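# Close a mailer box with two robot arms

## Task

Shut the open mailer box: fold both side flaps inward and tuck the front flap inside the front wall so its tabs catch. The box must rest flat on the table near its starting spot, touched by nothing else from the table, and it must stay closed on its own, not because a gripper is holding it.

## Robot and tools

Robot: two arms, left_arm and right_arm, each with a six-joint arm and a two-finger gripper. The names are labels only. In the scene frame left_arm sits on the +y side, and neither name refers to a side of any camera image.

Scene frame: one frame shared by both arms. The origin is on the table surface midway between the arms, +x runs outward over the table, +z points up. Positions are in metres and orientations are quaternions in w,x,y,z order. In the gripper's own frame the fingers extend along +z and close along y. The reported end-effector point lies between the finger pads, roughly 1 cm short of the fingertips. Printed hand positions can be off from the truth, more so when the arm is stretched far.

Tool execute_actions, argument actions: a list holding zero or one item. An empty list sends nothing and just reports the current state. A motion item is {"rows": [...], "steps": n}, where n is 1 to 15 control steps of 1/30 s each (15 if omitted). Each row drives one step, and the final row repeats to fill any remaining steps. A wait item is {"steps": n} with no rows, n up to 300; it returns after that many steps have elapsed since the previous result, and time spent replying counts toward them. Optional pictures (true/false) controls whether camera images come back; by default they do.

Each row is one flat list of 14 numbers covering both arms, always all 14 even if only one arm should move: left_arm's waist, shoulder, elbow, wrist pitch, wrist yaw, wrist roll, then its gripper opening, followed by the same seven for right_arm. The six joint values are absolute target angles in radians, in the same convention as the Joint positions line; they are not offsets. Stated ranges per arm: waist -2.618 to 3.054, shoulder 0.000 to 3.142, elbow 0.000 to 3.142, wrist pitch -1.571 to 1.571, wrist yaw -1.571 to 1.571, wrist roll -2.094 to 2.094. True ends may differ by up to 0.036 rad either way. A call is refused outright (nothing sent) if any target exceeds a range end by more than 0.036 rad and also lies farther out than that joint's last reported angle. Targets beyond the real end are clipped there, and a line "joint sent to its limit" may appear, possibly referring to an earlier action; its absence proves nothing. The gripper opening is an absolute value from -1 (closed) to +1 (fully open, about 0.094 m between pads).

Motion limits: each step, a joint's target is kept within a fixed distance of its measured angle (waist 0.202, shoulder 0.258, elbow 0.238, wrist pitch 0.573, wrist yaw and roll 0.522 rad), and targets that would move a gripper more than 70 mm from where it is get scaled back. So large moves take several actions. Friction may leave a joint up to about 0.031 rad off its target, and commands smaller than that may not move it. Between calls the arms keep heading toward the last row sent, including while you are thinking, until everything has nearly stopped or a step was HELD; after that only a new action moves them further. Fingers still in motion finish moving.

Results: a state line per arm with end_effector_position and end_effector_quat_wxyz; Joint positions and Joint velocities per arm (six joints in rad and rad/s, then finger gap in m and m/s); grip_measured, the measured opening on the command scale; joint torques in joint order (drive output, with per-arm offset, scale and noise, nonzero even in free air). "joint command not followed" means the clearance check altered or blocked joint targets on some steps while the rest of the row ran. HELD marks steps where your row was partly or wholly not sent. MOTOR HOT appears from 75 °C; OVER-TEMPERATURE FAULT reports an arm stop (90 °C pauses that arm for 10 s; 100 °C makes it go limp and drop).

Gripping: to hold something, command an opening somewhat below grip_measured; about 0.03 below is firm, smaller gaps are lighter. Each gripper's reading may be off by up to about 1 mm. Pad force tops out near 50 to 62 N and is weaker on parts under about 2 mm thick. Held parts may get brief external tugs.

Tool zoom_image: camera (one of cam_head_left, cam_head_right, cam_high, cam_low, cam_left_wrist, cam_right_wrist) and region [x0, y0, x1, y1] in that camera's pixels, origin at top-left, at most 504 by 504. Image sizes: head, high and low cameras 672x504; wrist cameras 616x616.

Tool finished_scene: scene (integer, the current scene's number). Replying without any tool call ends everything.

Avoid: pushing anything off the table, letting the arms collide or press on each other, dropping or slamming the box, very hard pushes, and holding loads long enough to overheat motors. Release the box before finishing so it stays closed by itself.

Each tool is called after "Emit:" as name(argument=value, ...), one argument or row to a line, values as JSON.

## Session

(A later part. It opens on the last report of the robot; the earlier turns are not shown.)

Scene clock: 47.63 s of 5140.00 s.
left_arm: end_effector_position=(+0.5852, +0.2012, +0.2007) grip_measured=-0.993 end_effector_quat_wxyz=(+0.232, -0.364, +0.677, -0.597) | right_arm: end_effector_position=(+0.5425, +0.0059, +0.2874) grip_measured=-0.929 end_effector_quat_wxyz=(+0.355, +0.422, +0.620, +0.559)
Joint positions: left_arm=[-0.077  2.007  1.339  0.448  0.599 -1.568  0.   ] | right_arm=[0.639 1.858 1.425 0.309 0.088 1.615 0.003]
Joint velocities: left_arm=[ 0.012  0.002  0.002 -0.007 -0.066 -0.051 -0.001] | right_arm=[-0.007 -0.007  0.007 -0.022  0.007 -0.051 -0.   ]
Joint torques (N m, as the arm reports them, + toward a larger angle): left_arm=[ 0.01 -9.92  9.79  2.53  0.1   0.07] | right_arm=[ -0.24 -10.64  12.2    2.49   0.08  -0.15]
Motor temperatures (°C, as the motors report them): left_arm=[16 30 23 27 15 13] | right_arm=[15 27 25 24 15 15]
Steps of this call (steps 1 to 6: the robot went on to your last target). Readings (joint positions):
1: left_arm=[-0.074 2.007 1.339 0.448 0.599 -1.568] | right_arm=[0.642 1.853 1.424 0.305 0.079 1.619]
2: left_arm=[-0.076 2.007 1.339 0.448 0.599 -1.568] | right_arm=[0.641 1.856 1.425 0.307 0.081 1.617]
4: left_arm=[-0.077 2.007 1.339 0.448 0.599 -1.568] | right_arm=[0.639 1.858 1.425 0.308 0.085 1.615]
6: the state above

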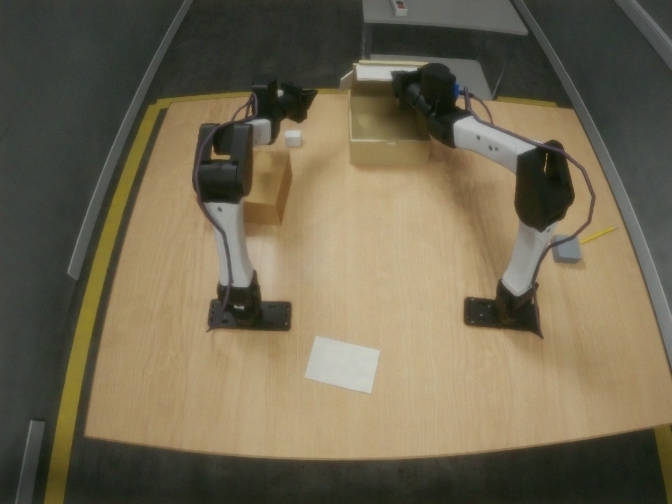

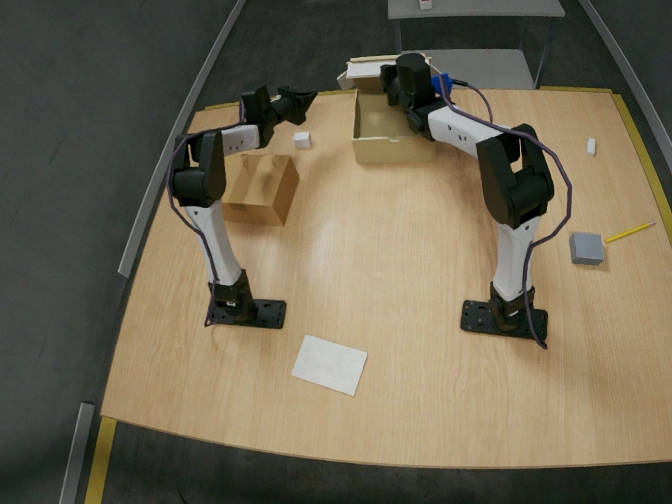

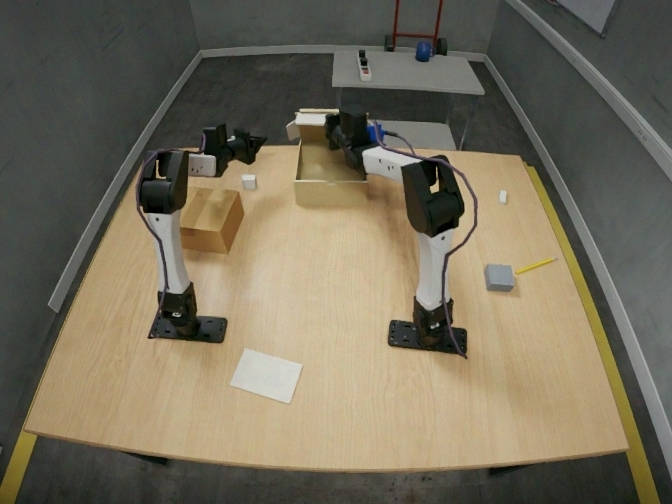

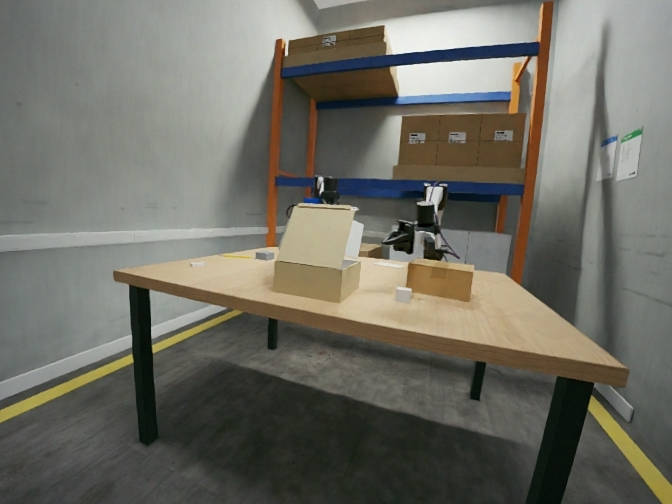

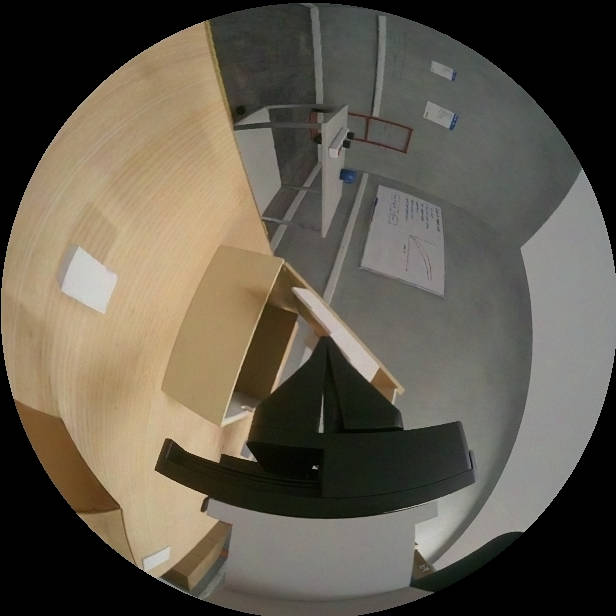

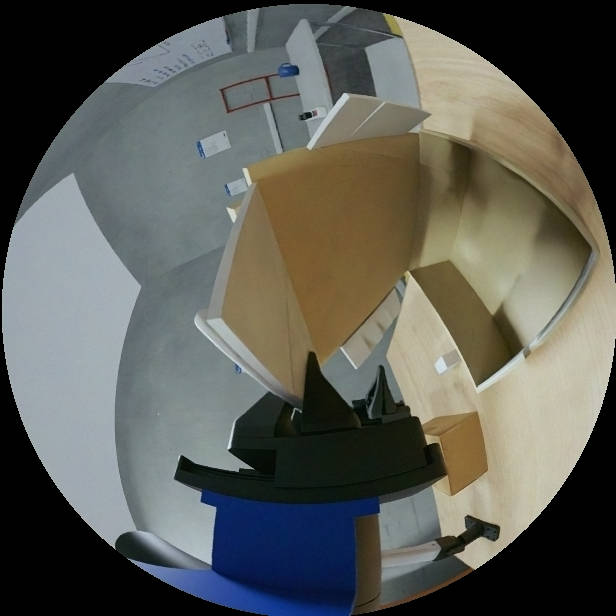

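Emit:
execute_actions(
  actions=[
    {"rows":[[-0.09,2.04,1.37,0.44,0.5,-1.57,-1,0.63,1.865,1.445,0.34,0.1,1.6,-0.97],[-0.1,2.06,1.4,0.44,0.4,-1.57,-1,0.63,1.865,1.445,0.34,0.1,1.6,-0.97],[-0.12,2.08,1.43,0.43,0.3,-1.57,-1,0.63,1.865,1.445,0.34,0.1,1.6,-0.97],[-0.14,2.1,1.465,0.43,0.3,-1.57,-1,0.63,1.865,1.445,0.34,0.1,1.6,-0.97],[-0.16,2.1,1.465,0.43,0.3,-1.57,-1,0.63,1.865,1.445,0.34,0.1,1.6,-0.97],[-0.18,2.1,1.465,0.43,0.3,-1.57,-1,0.63,1.865,1.445,0.34,0.1,1.6,-0.97],[-0.2,2.1,1.465,0.43,0.3,-1.57,-1,0.63,1.865,1.445,0.34,0.1,1.6,-0.97],[-0.22,2.1,1.465,0.43,0.3,-1.57,-1,0.63,1.865,1.445,0.34,0.1,1.6,-0.97],[-0.24,2.1,1.465,0.43,0.3,-1.57,-1,0.63,1.865,1.445,0.34,0.1,1.6,-0.97],[-0.26,2.1,1.465,0.43,0.3,-1.57,-1,0.63,1.865,1.445,0.34,0.1,1.6,-0.97]],"steps":15},
  ],
)

Emit:
zoom_image(
  camera="cam_low",
  region=[240,170,440,320],
)

Scene clock: 49.53 s of 5140.00 s.
left_arm: end_effector_position=(+0.5997, +0.1254, +0.2025) grip_measured=-0.993 end_effector_quat_wxyz=(+0.278, -0.373, +0.671, -0.577) | right_arm: end_effector_position=(+0.5459, -0.0005, +0.2904) grip_measured=-0.929 end_effector_quat_wxyz=(+0.365, +0.427, +0.612, +0.557)
Joint positions: left_arm=[-0.269  2.082  1.45   0.442  0.321 -1.568  0.   ] | right_arm=[0.632 1.858 1.426 0.317 0.106 1.611 0.003]
Joint velocities: left_arm=[-0.002 -0.012 -0.012  0.007 -0.051  0.037  0.001] | right_arm=[-0.027 -0.012  0.002  0.081 -0.066 -0.022 -0.001]
Joint torques (N m, as the arm reports them, + toward a larger angle): left_arm=[  1.32 -10.71  10.67   2.39  -0.17   0.07] | right_arm=[  0.19 -10.61  12.11   2.47   0.    -0.12]
Motor temperatures (°C, as the motors report them): left_arm=[16 31 23 27 15 13] | right_arm=[15 27 25 24 15 15]
Steps of this call (steps 1 to 30: the robot went on to your last target; steps 31 to 42: nothing new was sent; steps 43 to 57: all 15 steps of this action). Readings (joint positions):
43: left_arm=[-0.078 2.009 1.341 0.447 0.587 -1.568] | right_arm=[0.639 1.858 1.425 0.312 0.092 1.613]
44: left_arm=[-0.081 2.016 1.352 0.446 0.557 -1.568] | right_arm=[0.639 1.858 1.425 0.312 0.092 1.613]
46: left_arm=[-0.095 2.047 1.401 0.443 0.469 -1.568] | right_arm=[0.639 1.858 1.425 0.312 0.092 1.613]
50: left_arm=[-0.162 2.081 1.450 0.443 0.366 -1.568] | right_arm=[0.639 1.858 1.425 0.312 0.092 1.613]
57: the state above

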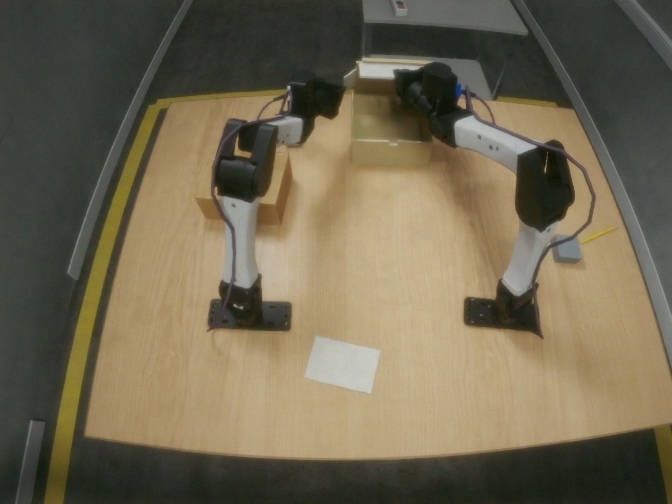

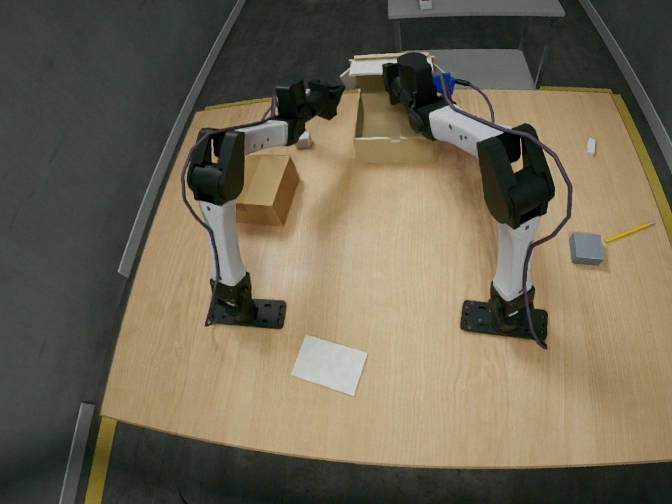

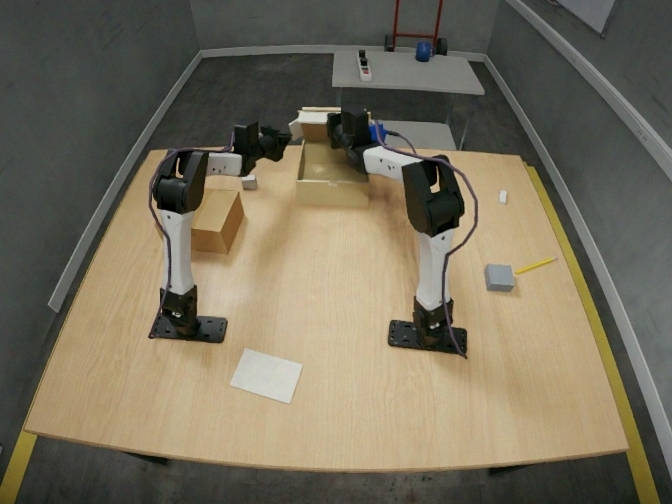

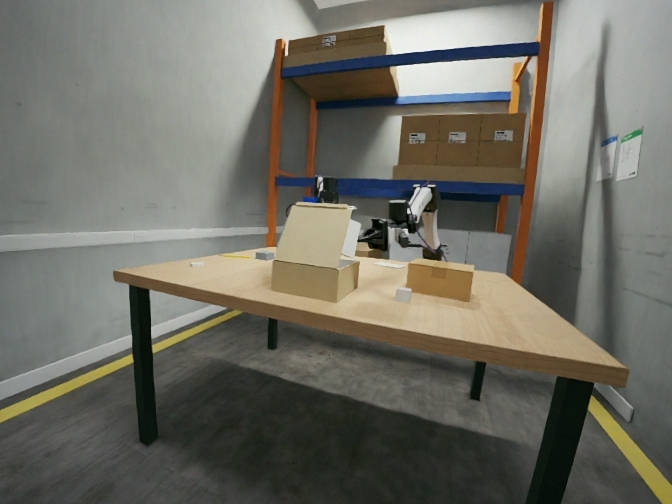

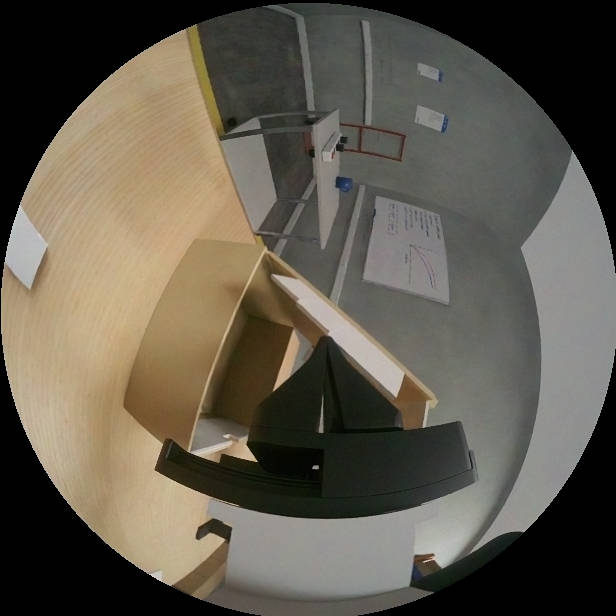

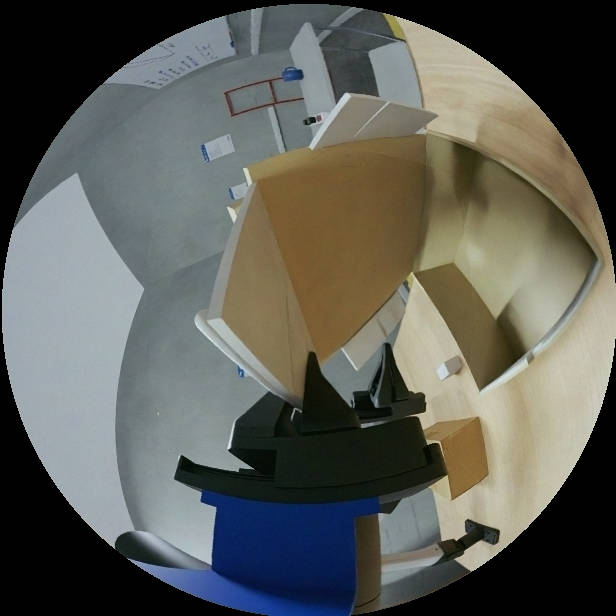

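Region (240, 170, 440, 320) of cam_low's 672x504 image, scaled by 2.520, with more detail than that image has; it fills the top 378 rows of this view, and the rest is white.

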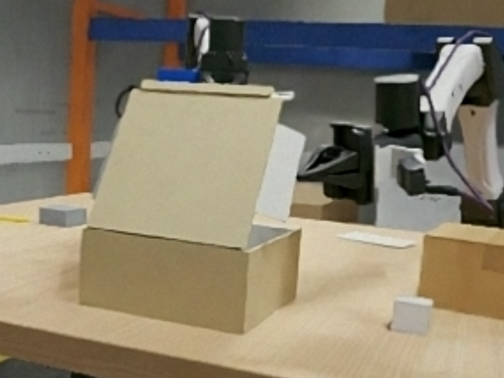

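Emit:
execute_actions(
  actions=[
    {"rows":[[-0.24,2.1,1.465,0.43,0.3,-1.57,-1,0.64,1.865,1.445,0.34,0.1,1.6,-0.97],[-0.21,2.1,1.465,0.43,0.3,-1.57,-1,0.64,1.865,1.445,0.34,0.1,1.6,-0.97],[-0.2,2.1,1.465,0.43,0.3,-1.57,-1,0.64,1.865,1.445,0.34,0.1,1.6,-0.97],[-0.2,2.13,1.51,0.41,0.3,-1.57,-1,0.64,1.865,1.445,0.34,0.1,1.6,-0.97],[-0.2,2.16,1.56,0.39,0.3,-1.57,-1,0.64,1.865,1.445,0.34,0.1,1.6,-0.97],[-0.2,2.19,1.61,0.37,0.3,-1.57,-1,0.64,1.865,1.445,0.34,0.1,1.6,-0.97],[-0.2,2.21,1.64,0.36,0.3,-1.57,-1,0.64,1.865,1.445,0.34,0.1,1.6,-0.97],[-0.2,2.21,1.64,0.36,0.3,-1.57,-1,0.64,1.865,1.445,0.34,0.1,1.6,-0.97],[-0.2,2.21,1.64,0.36,0.3,-1.57,-1,0.64,1.865,1.445,0.34,0.1,1.6,-0.97],[-0.22,2.21,1.64,0.36,0.33,-1.57,-1,0.64,1.865,1.445,0.34,0.1,1.6,-0.97],[-0.24,2.21,1.64,0.36,0.36,-1.57,-1,0.64,1.865,1.445,0.34,0.1,1.6,-0.97],[-0.26,2.21,1.64,0.36,0.39,-1.57,-1,0.64,1.865,1.445,0.34,0.1,1.6,-0.97]],"steps":15},
  ],
  pictures=false,
)

Emit:
execute_actions(
  actions=[
    {"rows":[[-0.275,2.21,1.64,0.36,0.42,-1.57,-1,0.65,1.865,1.445,0.34,0.08,1.6,-0.97],[-0.29,2.21,1.64,0.36,0.45,-1.57,-1,0.65,1.865,1.445,0.34,0.06,1.6,-0.97],[-0.305,2.21,1.64,0.36,0.47,-1.57,-1,0.66,1.865,1.445,0.34,0.05,1.6,-0.97]],"steps":12},
  ],
)

Emit:
zoom_image(
  camera="cam_low",
  region=[240,170,440,320],
)

Scene clock: 51.53 s of 5140.00 s.
left_arm: end_effector_position=(+0.6330, +0.1306, +0.2048) grip_measured=-0.993 end_effector_quat_wxyz=(+0.280, -0.373, +0.668, -0.580) | right_arm: end_effector_position=(+0.5458, -0.0003, +0.2904) grip_measured=-0.929 end_effector_quat_wxyz=(+0.365, +0.426, +0.613, +0.557)
Joint positions: left_arm=[-0.24   2.191  1.625  0.384  0.347 -1.568  0.   ] | right_arm=[0.632 1.858 1.426 0.317 0.105 1.611 0.003]
Joint velocities: left_arm=[-0.374 -0.007  0.002 -0.11   0.256 -0.022 -0.003] | right_arm=[-0.007 -0.017 -0.007  0.022  0.022 -0.051 -0.001]
Joint torques (N m, as the arm reports them, + toward a larger angle): left_arm=[  0.65 -11.75  10.93   2.35   0.11   0.07] | right_arm=[  0.81 -10.55  12.02   2.44  -0.02  -0.11]
Motor temperatures (°C, as the motors report them): left_arm=[16 31 23 27 15 13] | right_arm=[15 27 25 24 15 15]
Steps of this call (steps 1 to 15: the robot went on to your last target; steps 16 to 45: nothing new was sent; steps 46 to 60: all 15 steps of this action). Readings (joint positions):
46: left_arm=[-0.265 2.082 1.450 0.442 0.311 -1.568] | right_arm=[0.632 1.858 1.426 0.317 0.105 1.611]
47: left_arm=[-0.260 2.082 1.450 0.442 0.311 -1.568] | right_arm=[0.632 1.858 1.426 0.317 0.105 1.611]
49: left_arm=[-0.239 2.087 1.460 0.436 0.311 -1.568] | right_arm=[0.632 1.858 1.426 0.317 0.105 1.611]
53: left_arm=[-0.198 2.169 1.599 0.410 0.307 -1.568] | right_arm=[0.632 1.858 1.426 0.317 0.105 1.611]
60: the state above

Scene clock: 51.93 s of 5140.00 s.
left_arm: end_effector_position=(+0.6190, +0.1021, +0.2036) grip_measured=-0.993 end_effector_quat_wxyz=(+0.250, -0.348, +0.683, -0.592) | right_arm: end_effector_position=(+0.5463, -0.0006, +0.2931) grip_measured=-0.929 end_effector_quat_wxyz=(+0.371, +0.422, +0.611, +0.558)
Joint positions: left_arm=[-0.276  2.191  1.625  0.376  0.398 -1.568  0.   ] | right_arm=[0.632 1.858 1.426 0.328 0.107 1.599 0.003]
Joint velocities: left_arm=[ 0.007 -0.022  0.012 -0.066  0.11  -0.022  0.001] | right_arm=[ 0.002  0.002  0.007 -0.007 -0.022  0.051  0.001]
Joint torques (N m, as the arm reports them, + toward a larger angle): left_arm=[ -2.12 -11.59  10.89   2.3    0.74   0.07] | right_arm=[  2.02 -10.53  12.04   2.31  -0.56   0.03]
Motor temperatures (°C, as the motors report them): left_arm=[16 31 23 27 15 13] | right_arm=[15 27 25 24 15 15]
Steps of this call (steps 1 to 12: all 12 steps of this action). Readings (joint positions):
1: left_arm=[-0.253 2.191 1.625 0.381 0.355 -1.568] | right_arm=[0.632 1.858 1.426 0.318 0.106 1.611]
2: left_arm=[-0.261 2.191 1.625 0.379 0.360 -1.568] | right_arm=[0.632 1.858 1.426 0.320 0.109 1.610]
4: left_arm=[-0.271 2.191 1.625 0.376 0.377 -1.568] | right_arm=[0.632 1.858 1.426 0.326 0.109 1.605]
8: left_arm=[-0.276 2.191 1.625 0.376 0.394 -1.568] | right_arm=[0.632 1.858 1.426 0.328 0.108 1.601]
12: the state above

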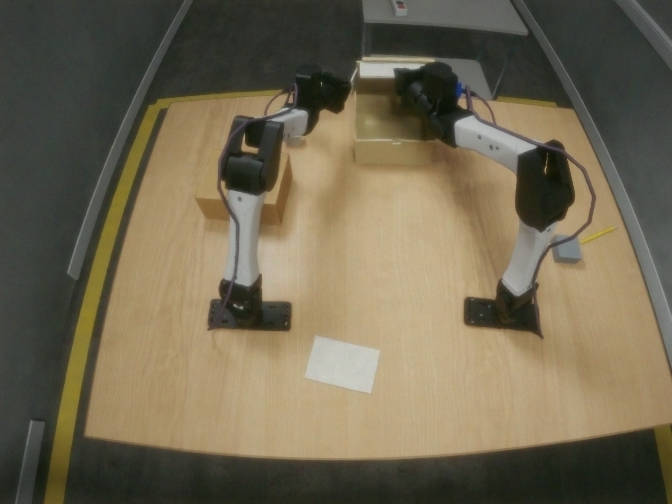

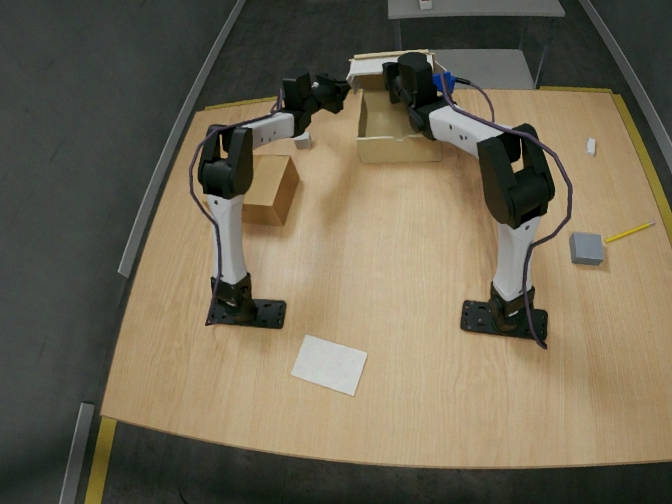

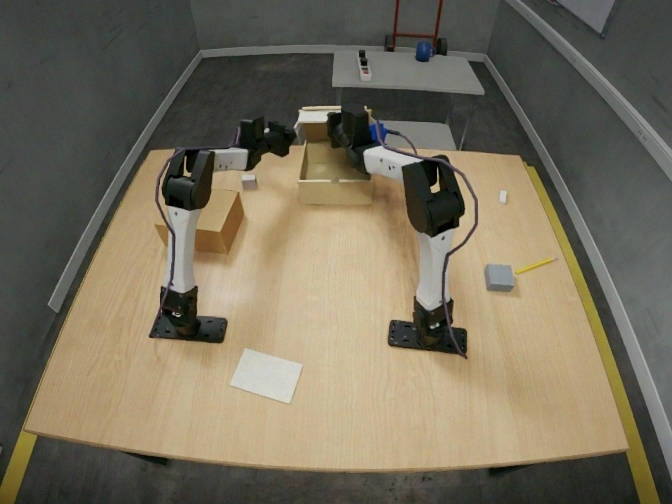

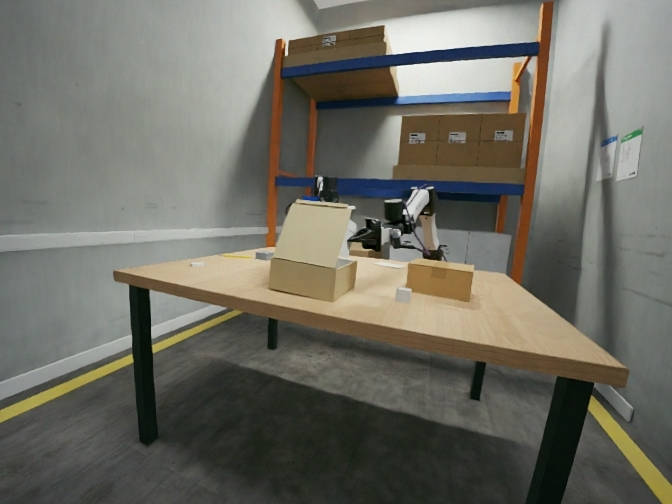

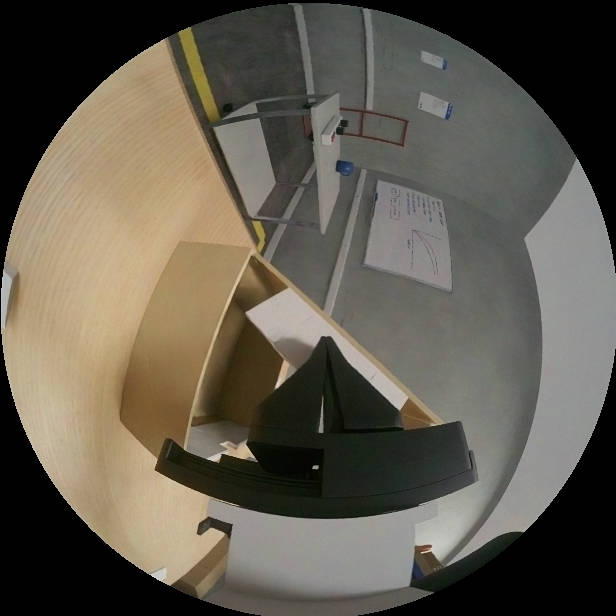

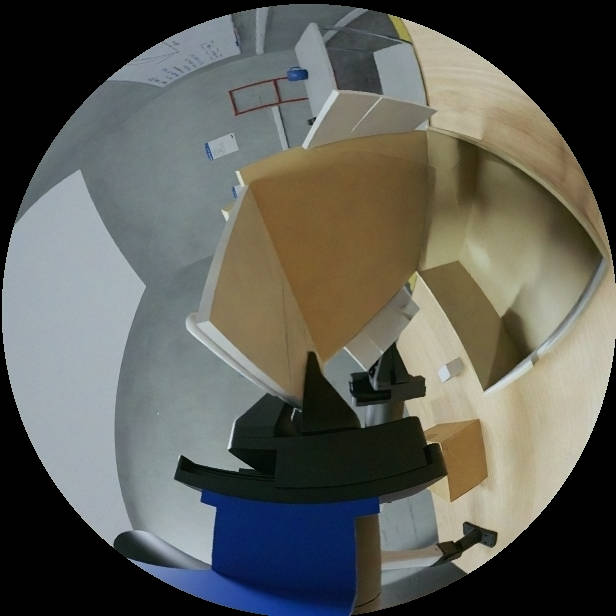

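Region (240, 170, 440, 320) of cam_low's 672x504 image, scaled by 2.520, with more detail than that image has; it fills the top 378 rows of this view, and the rest is white.

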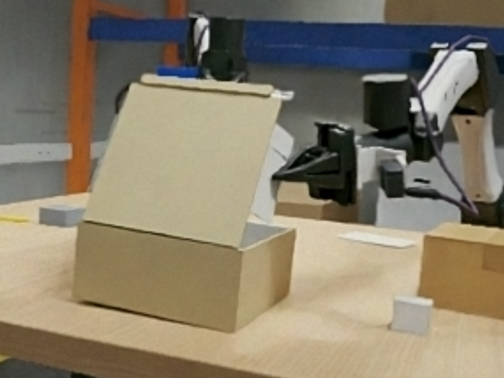

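Folding. Continue inward.

Emit:
execute_actions(
  actions=[
    {"rows":[[-0.315,2.21,1.64,0.36,0.48,-1.57,-1,0.665,1.865,1.445,0.32,0.05,1.62,-0.97],[-0.325,2.21,1.64,0.36,0.48,-1.57,-1,0.665,1.865,1.445,0.32,0.05,1.62,-0.97],[-0.335,2.21,1.64,0.36,0.48,-1.57,-1,0.67,1.865,1.445,0.32,0.05,1.62,-0.97],[-0.345,2.21,1.64,0.36,0.48,-1.57,-1,0.67,1.865,1.445,0.32,0.05,1.62,-0.97],[-0.355,2.21,1.64,0.36,0.48,-1.57,-1,0.67,1.865,1.445,0.32,0.05,1.62,-0.97],[-0.365,2.21,1.64,0.36,0.48,-1.57,-1,0.67,1.865,1.445,0.32,0.05,1.62,-0.97],[-0.375,2.21,1.64,0.36,0.48,-1.57,-1,0.67,1.865,1.445,0.32,0.05,1.62,-0.97]],"steps":15},
  ],
)

Scene clock: 53.27 s of 5140.00 s.
left_arm: end_effector_position=(+0.5975, +0.0604, +0.1984) grip_measured=-0.993 end_effector_quat_wxyz=(+0.218, -0.325, +0.701, -0.596) | right_arm: end_effector_position=(+0.5467, -0.0022, +0.2928) grip_measured=-0.929 end_effector_quat_wxyz=(+0.376, +0.427, +0.608, +0.554)
Joint positions: left_arm=[-0.345  2.191  1.625  0.352  0.413 -1.568  0.   ] | right_arm=[0.635 1.858 1.426 0.327 0.128 1.6   0.003]
Joint velocities: left_arm=[-0.203 -0.017 -0.002 -0.022  0.388  0.022 -0.001] | right_arm=[ 0.017  0.017  0.012 -0.198 -0.242  0.037 -0.001]
Joint torques (N m, as the arm reports them, + toward a larger angle): left_arm=[ -1.17 -11.58  10.86   2.56   0.26   0.09] | right_arm=[  2.25 -10.65  11.96   2.3   -0.51   0.21]
Motor temperatures (°C, as the motors report them): left_arm=[16 31 24 27 15 13] | right_arm=[15 27 26 24 15 15]
Steps of this call (steps 1 to 15: the robot went on to your last target; steps 16 to 25: nothing new was sent; steps 26 to 40: all 15 steps of this action). Readings (joint positions):
26: left_arm=[-0.276 2.191 1.625 0.376 0.401 -1.568] | right_arm=[0.632 1.858 1.426 0.328 0.107 1.599]
27: left_arm=[-0.277 2.191 1.625 0.376 0.402 -1.568] | right_arm=[0.632 1.858 1.426 0.328 0.107 1.599]
29: left_arm=[-0.283 2.191 1.625 0.375 0.401 -1.568] | right_arm=[0.634 1.858 1.426 0.328 0.109 1.599]
33: left_arm=[-0.303 2.191 1.625 0.375 0.384 -1.568] | right_arm=[0.634 1.858 1.426 0.333 0.123 1.599]
40: the state above

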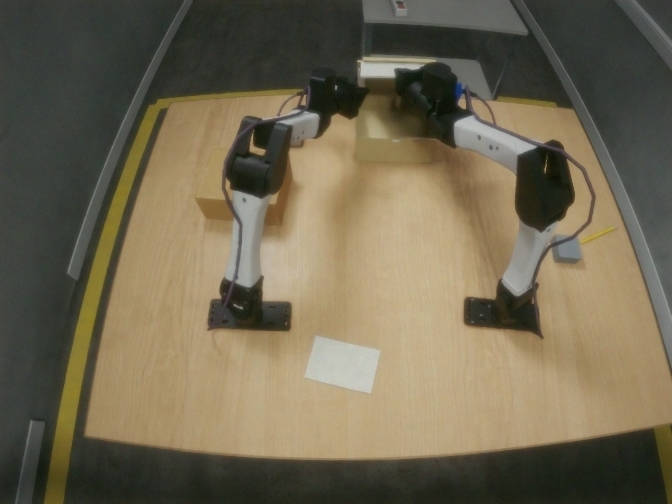

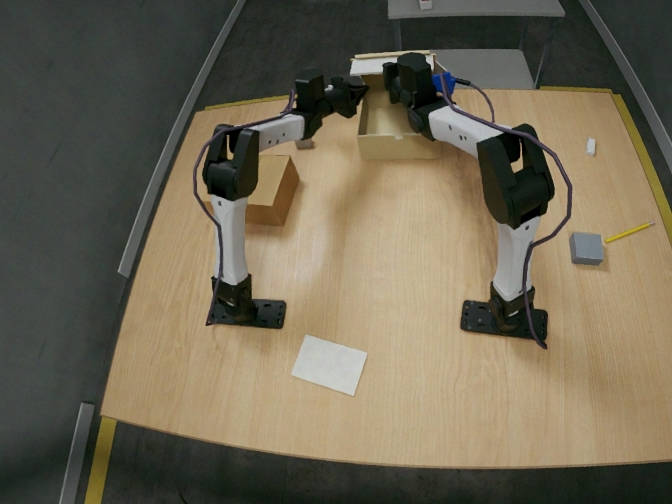

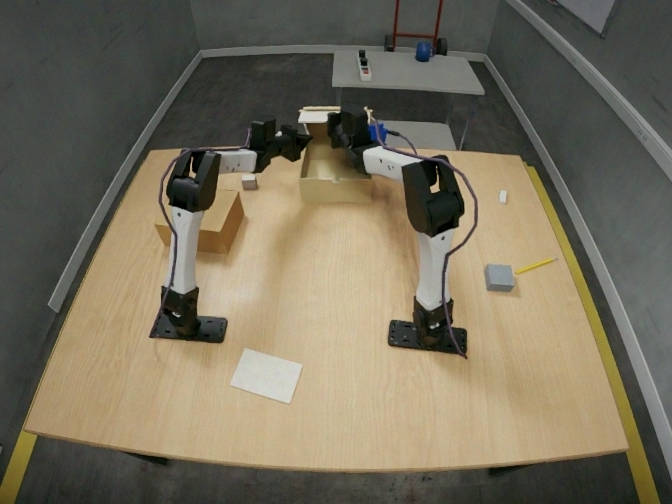

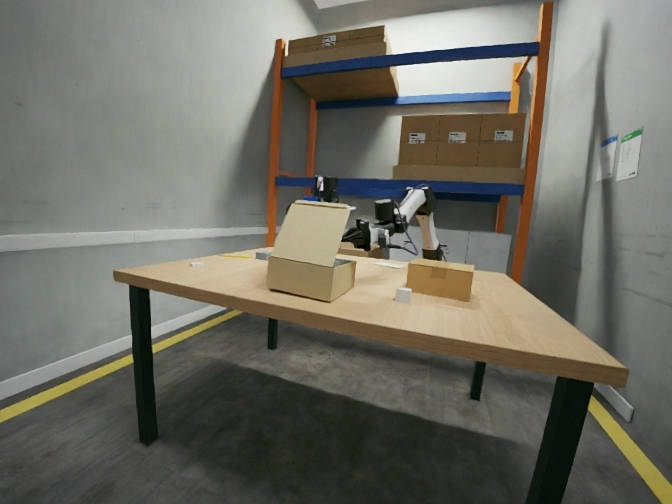

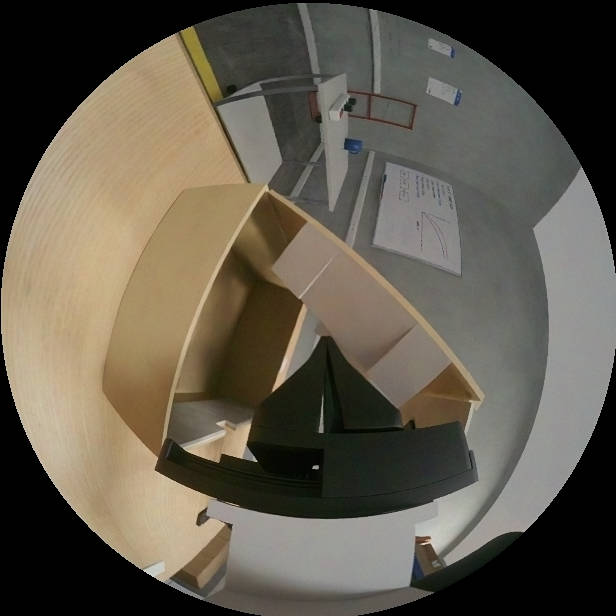

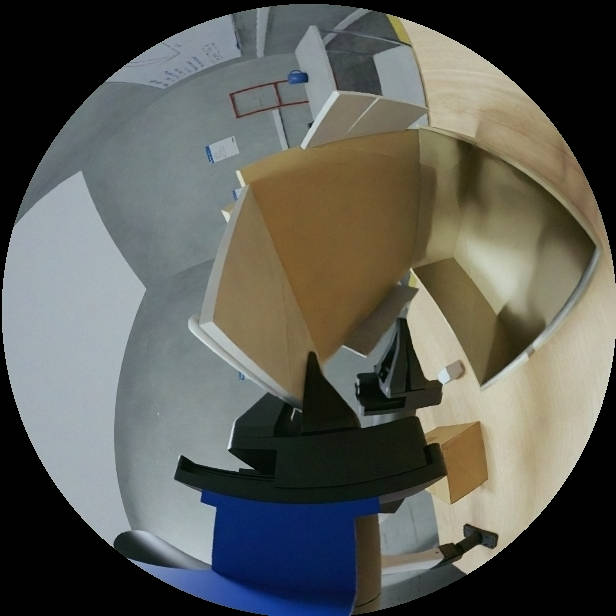

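Emit:
execute_actions(
  actions=[],
)

Scene clock: 55.07 s of 5140.00 s.
left_arm: end_effector_position=(+0.5814, +0.0364, +0.1992) grip_measured=-0.993 end_effector_quat_wxyz=(+0.189, -0.298, +0.711, -0.608) | right_arm: end_effector_position=(+0.5347, +0.0215, +0.2893) grip_measured=-0.929 end_effector_quat_wxyz=(+0.345, +0.410, +0.626, +0.567)
Joint positions: left_arm=[-0.377  2.191  1.625  0.352  0.466 -1.568  0.   ] | right_arm=[0.665 1.858 1.426 0.313 0.077 1.614 0.003]
Joint velocities: left_arm=[ 0.002  0.002  0.002 -0.007 -0.081 -0.051 -0.   ] | right_arm=[-0.002 -0.002  0.002  0.022 -0.037  0.007  0.   ]
Joint torques (N m, as the arm reports them, + toward a larger angle): left_arm=[  0.52 -11.58  10.88   2.52   0.22   0.07] | right_arm=[  0.59 -10.55  12.03   2.29  -0.25   0.09]
Motor temperatures (°C, as the motors report them): left_arm=[16 32 24 28 15 13] | right_arm=[15 27 26 24 15 15]
Steps of this call (steps 1 to 30: the robot went on to your last target; steps 31 to 54: nothing new was sent). Readings (joint positions):
1: left_arm=[-0.353 2.191 1.625 0.352 0.424 -1.568] | right_arm=[0.637 1.858 1.426 0.323 0.117 1.602]
2: left_arm=[-0.360 2.191 1.625 0.352 0.434 -1.568] | right_arm=[0.642 1.858 1.426 0.320 0.106 1.605]
4: left_arm=[-0.372 2.191 1.625 0.352 0.448 -1.568] | right_arm=[0.654 1.858 1.426 0.317 0.088 1.609]
8: left_arm=[-0.377 2.191 1.625 0.352 0.464 -1.568] | right_arm=[0.665 1.858 1.426 0.314 0.077 1.612]
54: the state above
All arms were judged still, so your last target was given up. Only a new action makes them travel on or press farther. Fingers that are still opening or closing keep moving.

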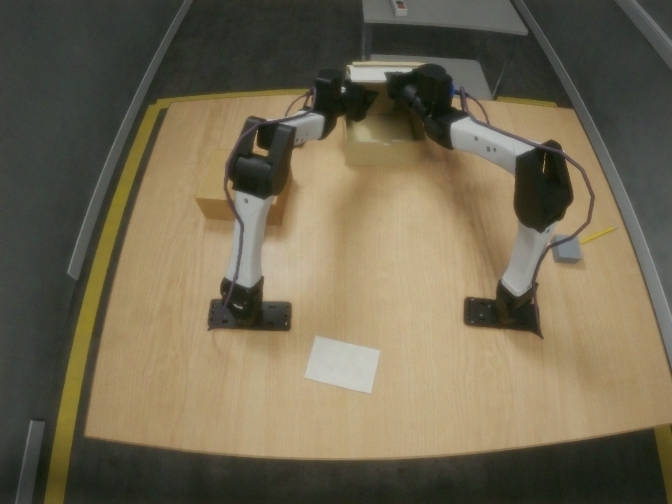

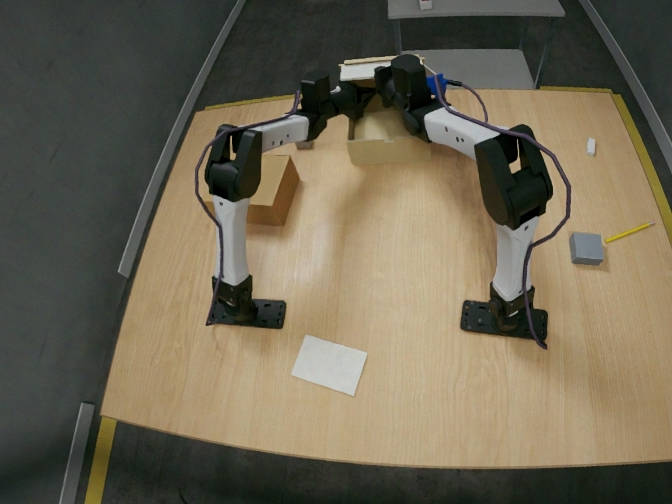

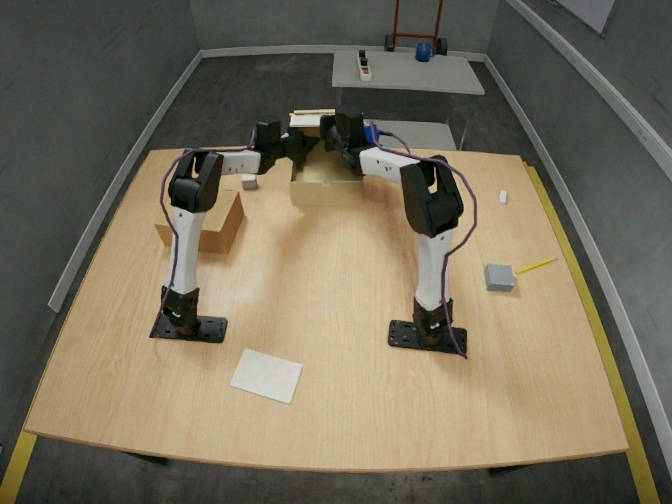

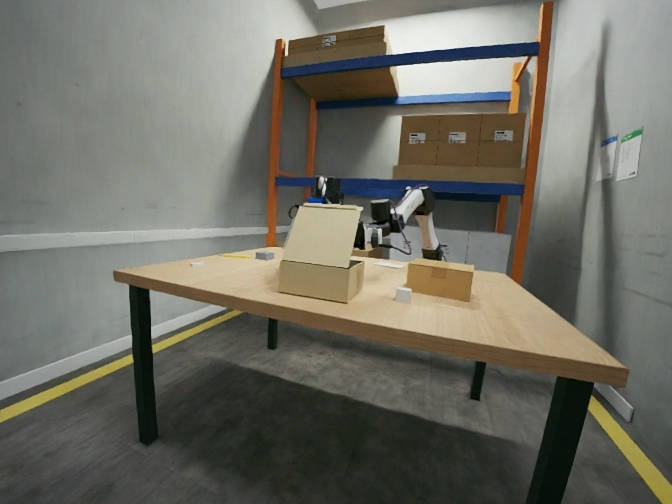

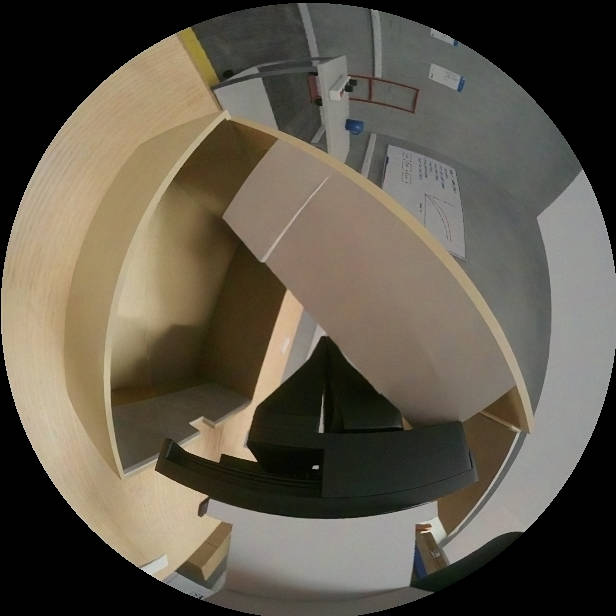

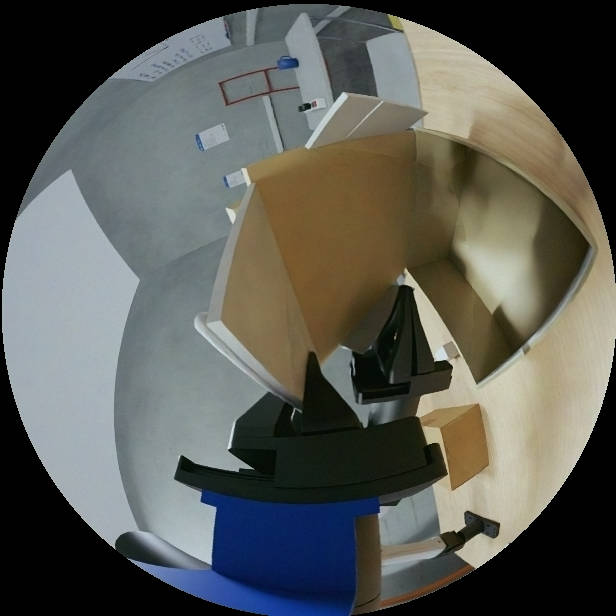

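Emit:
execute_actions(
  actions=[
    {"rows":[[-0.39,2.1,1.47,0.43,0.42,-1.57,-1,0.67,1.865,1.445,0.32,0.05,1.62,-0.97],[-0.39,2.1,1.47,0.43,0.42,-1.57,-1,0.67,1.865,1.445,0.32,0.05,1.62,-0.97],[-0.39,2.1,1.47,0.43,0.42,-1.57,-1,0.67,1.865,1.445,0.32,0.05,1.62,-0.97],[-0.41,1.98,1.28,0.52,0.32,-1.57,-1,0.67,1.865,1.445,0.32,0.05,1.62,-0.97],[-0.41,1.98,1.28,0.52,0.32,-1.57,-1,0.67,1.865,1.445,0.32,0.05,1.62,-0.97],[-0.41,1.98,1.28,0.52,0.32,-1.57,-1,0.67,1.865,1.445,0.32,0.05,1.62,-0.97],[-0.44,1.86,1.1,0.61,0.2,-1.57,-1,0.67,1.865,1.445,0.32,0.05,1.62,-0.97],[-0.44,1.86,1.1,0.61,0.2,-1.57,-1,0.67,1.865,1.445,0.32,0.05,1.62,-0.97],[-0.44,1.86,1.1,0.61,0.2,-1.57,-1,0.67,1.865,1.445,0.32,0.05,1.62,-0.97],[-0.46,1.74,0.91,0.7,0.1,-1.57,-1,0.67,1.865,1.445,0.32,0.05,1.62,-0.97],[-0.46,1.74,0.91,0.7,0.1,-1.57,-1,0.67,1.865,1.445,0.32,0.05,1.62,-0.97],[-0.46,1.74,0.91,0.7,0.1,-1.57,-1,0.67,1.865,1.445,0.32,0.05,1.62,-0.97],[-0.47,1.614,0.73,0.785,0,-1.57,-1,0.67,1.865,1.445,0.32,0.05,1.62,-0.97]],"steps":15},
  ],
  pictures=false,
)

Emit:
execute_actions(
  actions=[
    {"steps":20},
  ],
)

Scene clock: 57.40 s of 5140.00 s.
left_arm: end_effector_position=(+0.4458, +0.1074, +0.1841) grip_measured=-0.993 end_effector_quat_wxyz=(+0.290, -0.363, +0.678, -0.570) | right_arm: end_effector_position=(+0.5333, +0.0243, +0.2888) grip_measured=-0.929 end_effector_quat_wxyz=(+0.339, +0.405, +0.630, +0.570)
Joint positions: left_arm=[-0.466  1.651  0.786  0.68   0.12  -1.569  0.   ] | right_arm=[0.665 1.858 1.426 0.311 0.058 1.614 0.003]
Joint velocities: left_arm=[-0.017 -0.862 -1.189  0.52  -0.711  0.037 -0.   ] | right_arm=[ 0.002  0.007  0.007  0.007 -0.022 -0.007 -0.   ]
Joint torques (N m, as the arm reports them, + toward a larger angle): left_arm=[ 0.18 -6.24 10.26  2.84 -0.06  0.08] | right_arm=[  0.59 -10.54  12.04   2.31  -0.07   0.09]
Motor temperatures (°C, as the motors report them): left_arm=[16 32 24 28 15 13] | right_arm=[15 27 26 24 15 15]
Steps of this call (steps 1 to 55: nothing new was sent; steps 56 to 70: all 15 steps of this action). Readings (joint positions):
56: left_arm=[-0.377 2.178 1.597 0.373 0.459 -1.568] | right_arm=[0.665 1.858 1.426 0.313 0.075 1.614]
57: left_arm=[-0.378 2.151 1.549 0.382 0.453 -1.568] | right_arm=[0.665 1.858 1.426 0.313 0.072 1.614]
59: left_arm=[-0.382 2.101 1.458 0.414 0.427 -1.568] | right_arm=[0.665 1.858 1.426 0.312 0.065 1.614]
63: left_arm=[-0.411 1.940 1.200 0.492 0.328 -1.569] | right_arm=[0.665 1.858 1.426 0.311 0.060 1.614]
70: the state above

Scene clock: 58.07 s of 5140.00 s.
left_arm: end_effector_position=(+0.4495, +0.1264, +0.1993) grip_measured=-0.993 end_effector_quat_wxyz=(+0.341, -0.381, +0.640, -0.573) | right_arm: end_effector_position=(+0.5332, +0.0244, +0.2888) grip_measured=-0.929 end_effector_quat_wxyz=(+0.338, +0.405, +0.630, +0.570)
Joint positions: left_arm=[-0.466  1.624  0.743  0.77   0.012 -1.569  0.   ] | right_arm=[0.665 1.858 1.426 0.311 0.058 1.614 0.003]
Joint velocities: left_arm=[-0.007  0.012 -0.007 -0.022 -0.081  0.007  0.001] | right_arm=[ 0.012 -0.017 -0.007 -0.007  0.007 -0.037 -0.001]
Joint torques (N m, as the arm reports them, + toward a larger angle): left_arm=[ 0.02 -8.07  7.16  2.63 -0.1   0.08] | right_arm=[  0.57 -10.55  12.04   2.31  -0.05   0.09]
Motor temperatures (°C, as the motors report them): left_arm=[16 32 24 28 15 13] | right_arm=[15 28 26 24 15 15]
Steps of this call (steps 1 to 20: the robot went on to your last target). Readings (joint positions):
1: left_arm=[-0.466 1.631 0.758 0.695 0.098 -1.569] | right_arm=[0.665 1.858 1.426 0.311 0.058 1.614]
2: left_arm=[-0.466 1.624 0.746 0.709 0.079 -1.569] | right_arm=[0.665 1.858 1.426 0.311 0.058 1.614]
4: left_arm=[-0.466 1.624 0.743 0.728 0.054 -1.569] | right_arm=[0.665 1.858 1.426 0.311 0.058 1.614]
8: left_arm=[-0.466 1.624 0.743 0.756 0.028 -1.569] | right_arm=[0.665 1.858 1.426 0.311 0.058 1.614]
20: the state above

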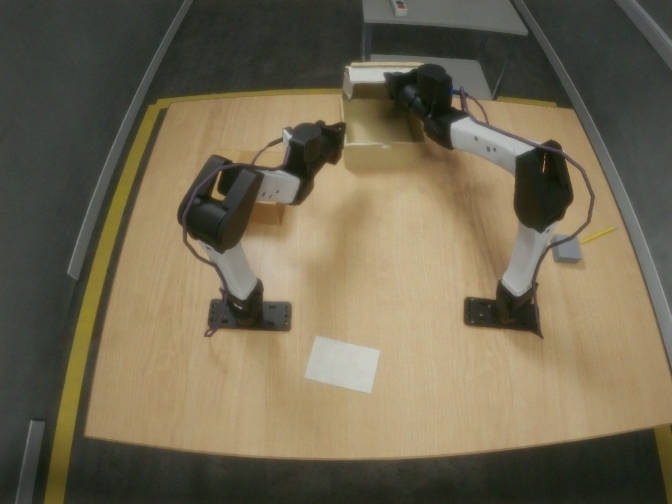

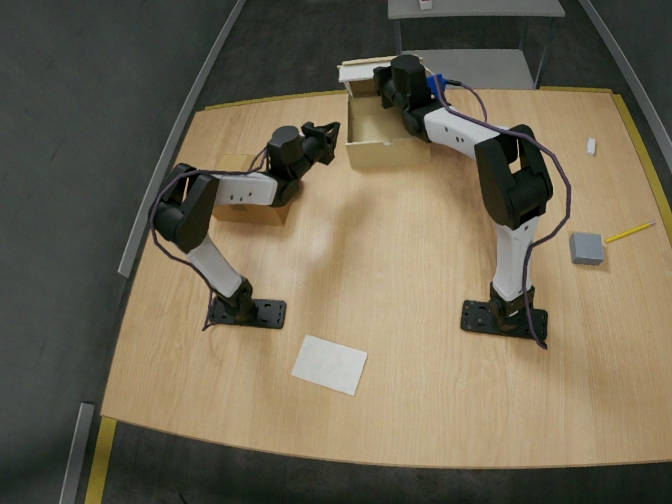

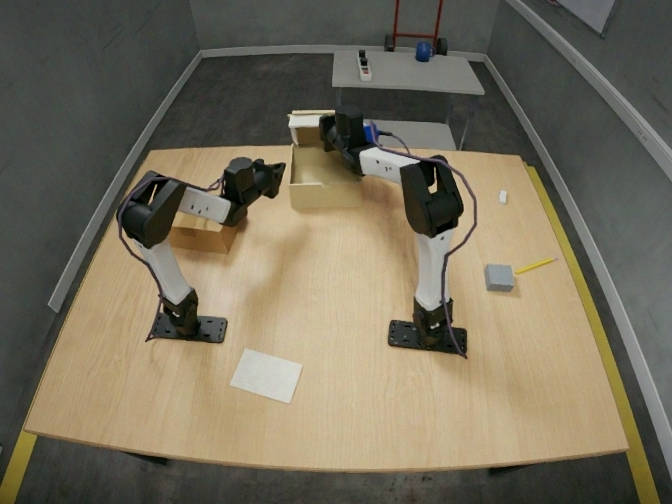

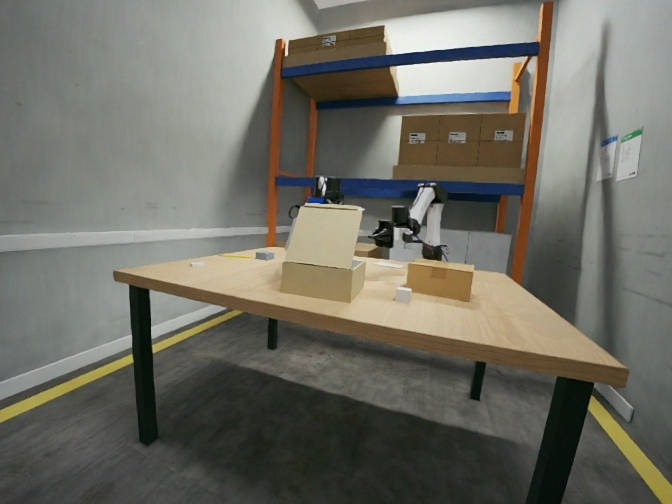

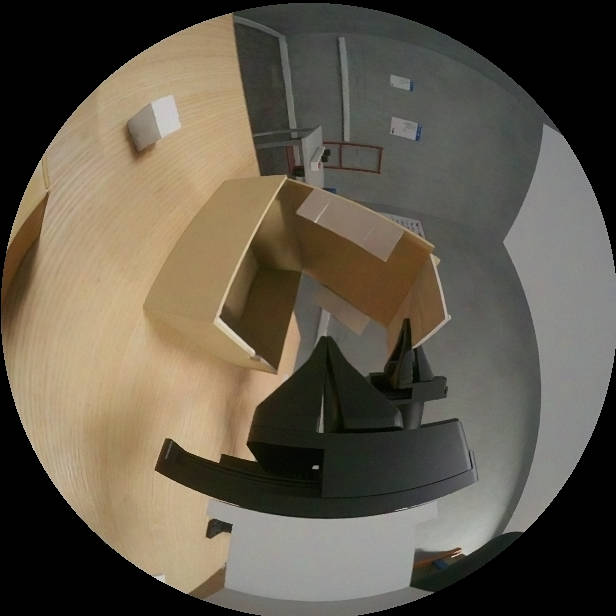

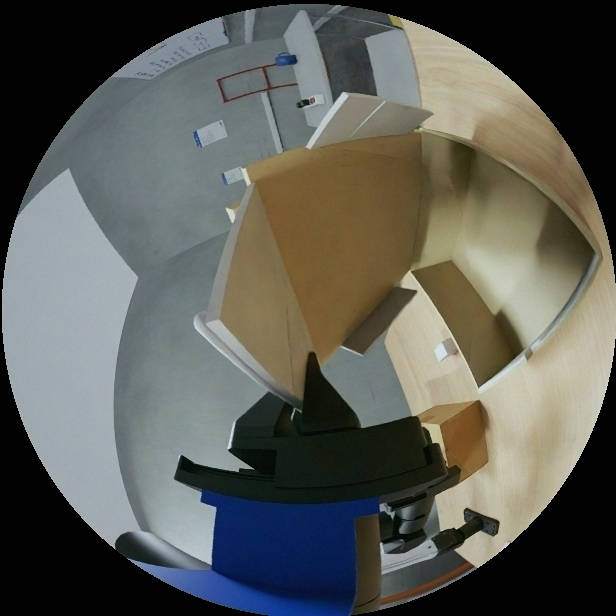

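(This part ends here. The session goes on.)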